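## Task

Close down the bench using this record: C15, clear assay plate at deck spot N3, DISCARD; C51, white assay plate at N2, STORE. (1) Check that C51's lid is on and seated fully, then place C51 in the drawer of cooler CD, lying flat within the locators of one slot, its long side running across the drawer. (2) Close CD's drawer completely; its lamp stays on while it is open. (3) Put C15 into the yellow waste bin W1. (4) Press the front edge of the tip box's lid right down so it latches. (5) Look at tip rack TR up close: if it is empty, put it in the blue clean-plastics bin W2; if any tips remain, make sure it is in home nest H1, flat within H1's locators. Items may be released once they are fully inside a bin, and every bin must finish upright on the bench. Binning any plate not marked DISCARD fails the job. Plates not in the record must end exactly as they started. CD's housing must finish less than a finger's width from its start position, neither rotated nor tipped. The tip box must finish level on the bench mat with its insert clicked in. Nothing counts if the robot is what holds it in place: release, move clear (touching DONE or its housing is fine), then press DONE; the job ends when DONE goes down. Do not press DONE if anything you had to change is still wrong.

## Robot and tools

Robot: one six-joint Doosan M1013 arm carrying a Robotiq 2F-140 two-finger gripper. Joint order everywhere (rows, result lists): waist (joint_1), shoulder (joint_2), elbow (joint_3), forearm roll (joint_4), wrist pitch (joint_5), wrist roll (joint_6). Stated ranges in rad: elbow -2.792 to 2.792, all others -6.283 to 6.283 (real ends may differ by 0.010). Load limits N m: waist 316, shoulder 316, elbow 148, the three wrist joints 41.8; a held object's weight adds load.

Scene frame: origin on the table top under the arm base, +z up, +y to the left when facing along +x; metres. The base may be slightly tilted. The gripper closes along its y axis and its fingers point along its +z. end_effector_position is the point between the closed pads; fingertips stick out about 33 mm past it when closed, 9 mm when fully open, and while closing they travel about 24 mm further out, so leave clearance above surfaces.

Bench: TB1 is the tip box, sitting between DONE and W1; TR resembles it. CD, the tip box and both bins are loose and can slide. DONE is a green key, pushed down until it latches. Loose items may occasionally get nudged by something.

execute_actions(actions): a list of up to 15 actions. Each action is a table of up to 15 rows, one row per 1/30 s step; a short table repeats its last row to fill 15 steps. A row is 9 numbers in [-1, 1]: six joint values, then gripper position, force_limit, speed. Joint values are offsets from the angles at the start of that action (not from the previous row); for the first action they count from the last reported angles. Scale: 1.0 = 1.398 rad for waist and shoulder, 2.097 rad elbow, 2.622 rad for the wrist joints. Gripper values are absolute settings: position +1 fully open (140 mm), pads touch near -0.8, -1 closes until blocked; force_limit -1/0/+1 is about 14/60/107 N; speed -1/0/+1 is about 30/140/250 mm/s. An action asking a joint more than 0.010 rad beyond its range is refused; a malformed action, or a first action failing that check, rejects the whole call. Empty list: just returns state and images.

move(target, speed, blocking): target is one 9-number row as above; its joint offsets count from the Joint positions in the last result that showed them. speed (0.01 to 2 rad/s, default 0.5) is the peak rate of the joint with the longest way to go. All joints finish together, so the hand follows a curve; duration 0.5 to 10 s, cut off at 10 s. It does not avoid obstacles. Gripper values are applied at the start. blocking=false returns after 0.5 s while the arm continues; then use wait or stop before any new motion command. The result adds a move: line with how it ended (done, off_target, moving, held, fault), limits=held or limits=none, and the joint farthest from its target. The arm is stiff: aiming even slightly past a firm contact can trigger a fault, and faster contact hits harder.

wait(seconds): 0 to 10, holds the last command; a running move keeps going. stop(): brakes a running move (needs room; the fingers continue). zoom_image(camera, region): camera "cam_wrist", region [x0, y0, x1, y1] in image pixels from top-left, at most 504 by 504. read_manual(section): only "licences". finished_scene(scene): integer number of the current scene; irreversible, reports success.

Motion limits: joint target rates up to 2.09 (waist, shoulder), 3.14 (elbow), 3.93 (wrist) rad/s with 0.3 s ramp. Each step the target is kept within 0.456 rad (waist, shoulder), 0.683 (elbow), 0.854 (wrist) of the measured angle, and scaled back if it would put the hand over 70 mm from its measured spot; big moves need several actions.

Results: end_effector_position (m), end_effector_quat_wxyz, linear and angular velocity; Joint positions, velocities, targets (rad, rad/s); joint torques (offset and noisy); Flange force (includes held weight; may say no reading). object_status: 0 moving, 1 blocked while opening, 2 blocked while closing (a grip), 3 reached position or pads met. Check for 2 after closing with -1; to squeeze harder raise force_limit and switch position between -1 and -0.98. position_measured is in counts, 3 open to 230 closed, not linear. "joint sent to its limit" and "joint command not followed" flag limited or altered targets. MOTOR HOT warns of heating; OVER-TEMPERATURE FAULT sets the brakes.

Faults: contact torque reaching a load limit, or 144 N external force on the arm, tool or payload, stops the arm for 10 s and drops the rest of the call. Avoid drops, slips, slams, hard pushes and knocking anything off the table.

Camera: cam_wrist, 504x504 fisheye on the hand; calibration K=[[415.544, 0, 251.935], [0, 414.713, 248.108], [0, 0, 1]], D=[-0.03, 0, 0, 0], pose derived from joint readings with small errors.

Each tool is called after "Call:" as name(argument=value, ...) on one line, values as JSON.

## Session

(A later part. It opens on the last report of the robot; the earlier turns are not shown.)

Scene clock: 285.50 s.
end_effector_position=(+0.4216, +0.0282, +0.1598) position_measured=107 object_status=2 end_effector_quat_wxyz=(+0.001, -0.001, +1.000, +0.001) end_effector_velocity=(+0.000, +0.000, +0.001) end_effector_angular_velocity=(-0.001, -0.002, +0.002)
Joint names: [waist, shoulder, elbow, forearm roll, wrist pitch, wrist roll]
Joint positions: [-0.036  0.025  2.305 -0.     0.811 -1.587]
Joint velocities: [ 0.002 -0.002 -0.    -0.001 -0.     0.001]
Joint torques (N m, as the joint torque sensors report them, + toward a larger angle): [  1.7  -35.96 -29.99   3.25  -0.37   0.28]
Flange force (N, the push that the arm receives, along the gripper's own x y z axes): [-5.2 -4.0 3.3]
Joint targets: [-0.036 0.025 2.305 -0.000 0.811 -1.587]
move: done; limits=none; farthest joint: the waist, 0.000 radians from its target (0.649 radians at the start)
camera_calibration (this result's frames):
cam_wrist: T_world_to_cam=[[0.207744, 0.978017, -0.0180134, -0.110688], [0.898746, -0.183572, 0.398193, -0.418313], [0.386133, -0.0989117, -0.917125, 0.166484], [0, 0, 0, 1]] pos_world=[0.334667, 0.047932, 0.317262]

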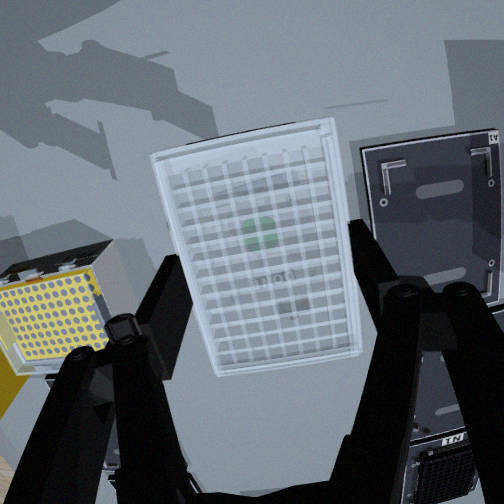

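Didn't release. Redo.

Call:
move(target=[-0.4642,0.121,-0.1383,0,0.0461,-0.2535,-1,0,0])

Call:
move(target=[0,0.092,0.0362,0,-0.078,0,-1,0,0], speed=0.12)

Call:
move(target=[0,0,0,0,0,0,0.3,-0.8,-0.7])

Scene clock: 297.77 s.
end_effector_position=(+0.4691, -0.3233, +0.1995) position_measured=107 object_status=2 end_effector_quat_wxyz=(+0.001, -0.008, +1.000, +0.001) end_effector_velocity=(-0.000, -0.001, +0.001) end_effector_angular_velocity=(-0.001, -0.001, -0.000)
Joint names: [waist, shoulder, elbow, forearm roll, wrist pitch, wrist roll]
Joint positions: [-0.685  0.194  2.015 -0.     0.932 -2.251]
Joint velocities: [-0.001 -0.001 -0.001  0.     0.    -0.001]
Joint torques (N m, as the joint torque sensors report them, + toward a larger angle): [ -0.64 -56.7  -33.02   3.88  -0.4    0.39]
Flange force (N, the push that the arm receives, along the gripper's own x y z axes): [-4.6 -2.2 1.5]
Joint targets: [-0.685 0.194 2.015 -0.000 0.932 -2.251]
move: done; limits=none; farthest joint: the waist, 0.000 radians from its target (0.649 radians at the start)
camera_calibration (this result's frames):
cam_wrist: T_world_to_cam=[[0.192537, 0.981121, -0.0181665, 0.232096], [0.901538, -0.169549, 0.398098, -0.538173], [0.387502, -0.0930266, -0.917163, 0.151029], [0, 0, 0, 1]] pos_world=[0.381972, -0.304911, 0.35698]

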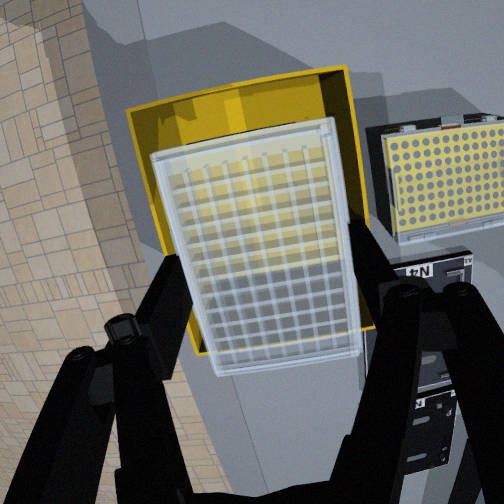

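Scene clock: 299.80 s.
end_effector_position=(+0.4693, -0.3231, +0.0949) position_measured=107 object_status=2 end_effector_quat_wxyz=(+0.001, -0.009, +1.000, +0.001) end_effector_velocity=(-0.000, +0.000, -0.001) end_effector_angular_velocity=(-0.000, +0.000, +0.000)
Joint names: [waist, shoulder, elbow, forearm roll, wrist pitch, wrist roll]
Joint positions: [-0.685  0.323  2.091 -0.     0.728 -2.251]
Joint velocities: [-0.     0.     0.001 -0.001 -0.002 -0.   ]
Joint torques (N m, as the joint torque sensors report them, + toward a larger angle): [  2.88 -65.24 -27.38   3.24  -0.18   0.56]
Flange force (N, the push that the arm receives, along the gripper's own x y z axes): [-1.6 -8.3 6.1]
Joint targets: [-0.685 0.323 2.091 -0.000 0.728 -2.251]
move: done; limits=none; farthest joint: the waist, 0.000 radians from its target (0.000 radians at the start)
camera_calibration (this result's frames):
cam_wrist: T_world_to_cam=[[0.192475, 0.981135, -0.0181103, 0.230025], [0.901554, -0.169515, 0.398077, -0.496645], [0.387498, -0.0929473, -0.917173, 0.0550937], [0, 0, 0, 1]] pos_world=[0.38213, -0.304753, 0.2524]

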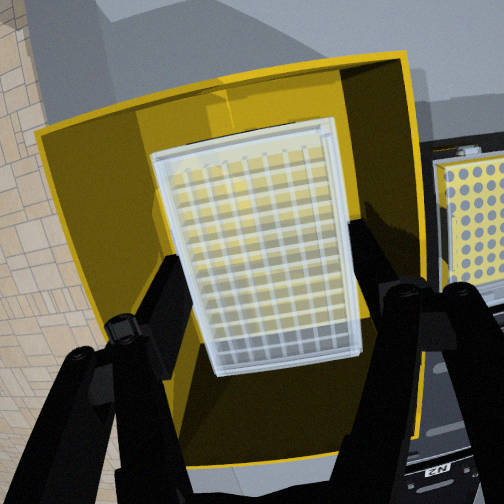

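Scene clock: 300.30 s.
end_effector_position=(+0.4693, -0.3231, +0.0949) position_measured=91 object_status=3 end_effector_quat_wxyz=(+0.001, -0.009, +1.000, +0.001) end_effector_velocity=(-0.000, +0.000, -0.000) end_effector_angular_velocity=(+0.002, +0.001, -0.002)
Joint names: [waist, shoulder, elbow, forearm roll, wrist pitch, wrist roll]
Joint positions: [-0.685  0.323  2.091 -0.     0.728 -2.251]
Joint velocities: [-0.001  0.001 -0.     0.002  0.001 -0.   ]
Joint torques (N m, as the joint torque sensors report them, + toward a larger angle): [  3.55 -64.56 -27.28   3.06  -0.43   0.69]
Flange force (N, the push that the arm receives, along the gripper's own x y z axes): [-0.4 -9.3 4.6]
Joint targets: [-0.685 0.323 2.091 -0.000 0.728 -2.251]
move: done; limits=none; farthest joint: the waist, 0.000 radians from its target (0.000 radians at the start)
camera_calibration (this result's frames):
cam_wrist: T_world_to_cam=[[0.192475, 0.981135, -0.0181078, 0.230022], [0.901556, -0.169516, 0.398073, -0.496637], [0.387493, -0.0929441, -0.917175, 0.055086], [0, 0, 0, 1]] pos_world=[0.382127, -0.304751, 0.252386]

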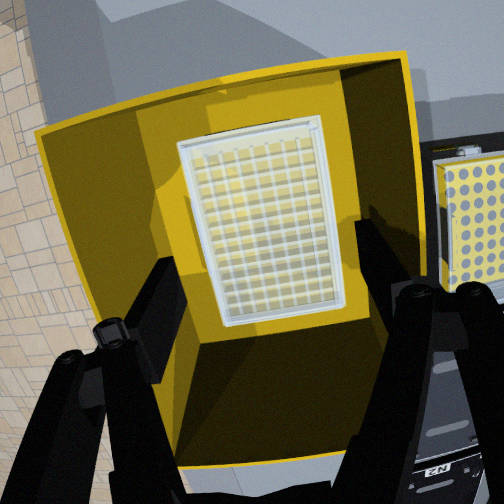

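Call:
move(target=[0,-0.092,-0.0362,0,0.078,0,-1,0,0], speed=0.2)

Call:
move(target=[0.4642,-0.121,0.1383,0,-0.0461,0.2535,-1,0,0])

Call:
move(target=[0,0.056,0.017,0,-0.0435,0,-1,0,0], speed=0.06)

Call:
move(target=[0,0.009,0.0025,0,-0.0068,0,-1,0,0], speed=0.01)

Scene clock: 308.07 s.
end_effector_position=(+0.4691, -0.3233, +0.1995) position_measured=233 object_status=3 end_effector_quat_wxyz=(+0.001, -0.008, +1.000, +0.001) end_effector_velocity=(+0.001, -0.000, +0.001) end_effector_angular_velocity=(-0.001, -0.002, -0.000)
Joint names: [waist, shoulder, elbow, forearm roll, wrist pitch, wrist roll]
Joint positions: [-0.685  0.194  2.015 -0.     0.932 -2.251]
Joint velocities: [-0.    -0.    -0.001  0.001 -0.    -0.   ]
Joint torques (N m, as the joint torque sensors report them, + toward a larger angle): [  2.72 -55.76 -33.14   3.75  -0.67   0.6 ]
Flange force (N, the push that the arm receives, along the gripper's own x y z axes): [-0.2 -7.1 1.3]
Joint targets: [-0.685 0.194 2.015 -0.000 0.932 -2.251]
move: done; limits=none; farthest joint: the waist, 0.000 radians from its target (0.000 radians at the start)
camera_calibration (this result's frames):
cam_wrist: T_world_to_cam=[[0.192516, 0.981126, -0.0181597, 0.232104], [0.901547, -0.169533, 0.398086, -0.538161], [0.387494, -0.0930098, -0.917168, 0.151026], [0, 0, 0, 1]] pos_world=[0.381972, -0.304912, 0.356966]

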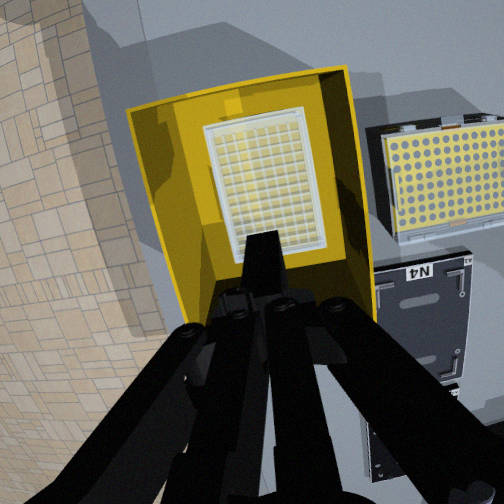

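Scene clock: 309.87 s.
end_effector_position=(+0.4216, +0.0282, +0.1598) position_measured=233 object_status=3 end_effector_quat_wxyz=(+0.001, -0.001, +1.000, +0.001) end_effector_velocity=(-0.000, -0.000, -0.000) end_effector_angular_velocity=(-0.001, -0.000, +0.001)
Joint names: [waist, shoulder, elbow, forearm roll, wrist pitch, wrist roll]
Joint positions: [-0.036  0.025  2.305 -0.     0.811 -1.587]
Joint velocities: [ 0.    -0.     0.001 -0.001 -0.001  0.001]
Joint torques (N m, as the joint torque sensors report them, + toward a larger angle): [  2.42 -35.23 -29.87   3.52  -0.17   0.18]
Flange force (N, the push that the arm receives, along the gripper's own x y z axes): [-4.3 -6.0 3.0]
Joint targets: [-0.036 0.025 2.305 -0.000 0.811 -1.587]
move: done; limits=none; farthest joint: the waist, 0.000 radians from its target (0.649 radians at the start)
camera_calibration (this result's frames):
cam_wrist: T_world_to_cam=[[0.207719, 0.978023, -0.0180155, -0.110679], [0.898755, -0.183549, 0.398182, -0.418307], [0.386124, -0.0989013, -0.91713, 0.16648], [0, 0, 0, 1]] pos_world=[0.334664, 0.0479324, 0.317252]

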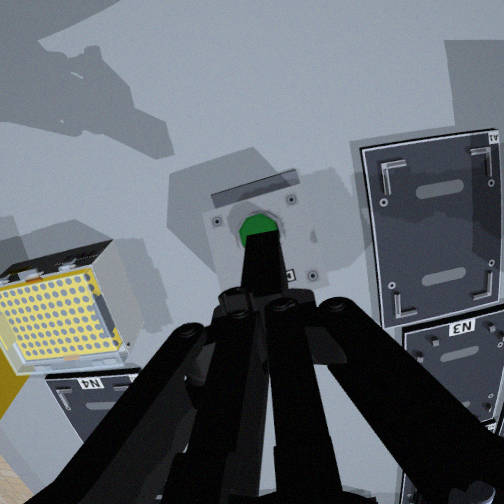

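Scene clock: 312.07 s.
end_effector_position=(+0.4237, +0.0283, +0.1131) position_measured=233 object_status=3 end_effector_quat_wxyz=(+0.001, -0.001, +1.000, +0.001) end_effector_velocity=(+0.000, -0.000, -0.000) end_effector_angular_velocity=(-0.000, -0.000, -0.001)
Joint names: [waist, shoulder, elbow, forearm roll, wrist pitch, wrist roll]
Joint positions: [-0.036  0.103  2.34  -0.     0.697 -1.587]
Joint velocities: [-0.001  0.001 -0.    -0.    -0.001  0.   ]
Joint torques (N m, as the joint torque sensors report them, + toward a larger angle): [  1.84 -41.91 -26.44   3.    -0.21   0.53]
Flange force (N, the push that the arm receives, along the gripper's own x y z axes): [-7.1 -5.2 6.7]
Joint targets: [-0.036 0.104 2.340 -0.000 0.697 -1.587]
move: done; limits=none; farthest joint: the waist, 0.000 radians from its target (0.000 radians at the start)
camera_calibration (this result's frames):
cam_wrist: T_world_to_cam=[[0.207721, 0.978023, -0.0179732, -0.112024], [0.898716, -0.183558, 0.398266, -0.401622], [0.386214, -0.0988811, -0.917094, 0.122786], [0, 0, 0, 1]] pos_world=[0.336792, 0.0479826, 0.270546]

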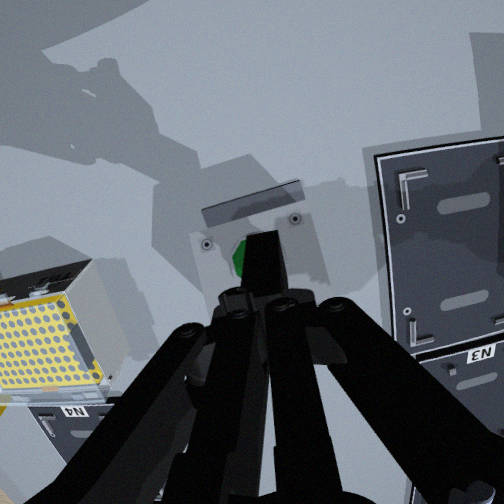

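Scene clock: 313.37 s.
end_effector_position=(+0.4238, +0.0283, +0.1079) position_measured=233 object_status=3 end_effector_quat_wxyz=(+0.001, -0.001, +1.000, +0.001) end_effector_velocity=(-0.000, -0.000, -0.000) end_effector_angular_velocity=(-0.001, +0.002, +0.001)
Joint names: [waist, shoulder, elbow, forearm roll, wrist pitch, wrist roll]
Joint positions: [-0.036  0.113  2.344 -0.     0.685 -1.587]
Joint velocities: [ 0.     0.001  0.    -0.001  0.001  0.   ]
Joint torques (N m, as the joint torque sensors report them, + toward a larger angle): no reading
Flange force (N, the push that the arm receives, along the gripper's own x y z axes): no reading
move: unfinished (the scene ended)
camera_calibration (this result's frames):
cam_wrist: T_world_to_cam=[[0.207719, 0.978024, -0.0179706, -0.112139], [0.898717, -0.183557, 0.398265, -0.399607], [0.386214, -0.0988776, -0.917094, 0.117996], [0, 0, 0, 1]] pos_world=[0.336855, 0.0479907, 0.265348]
The task's run has ended: the event that ends the task has happened.

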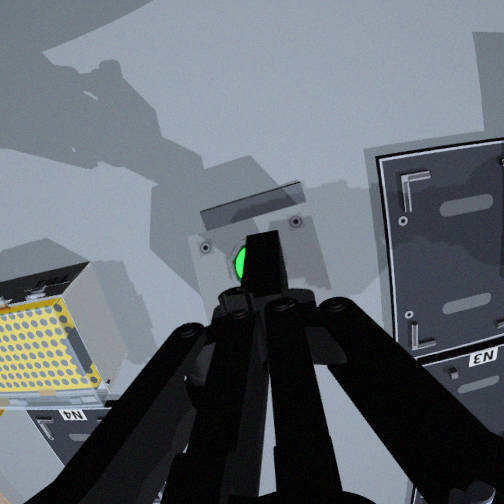

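Call:
finished_scene(scene=2)

The scene is finished: the task was done.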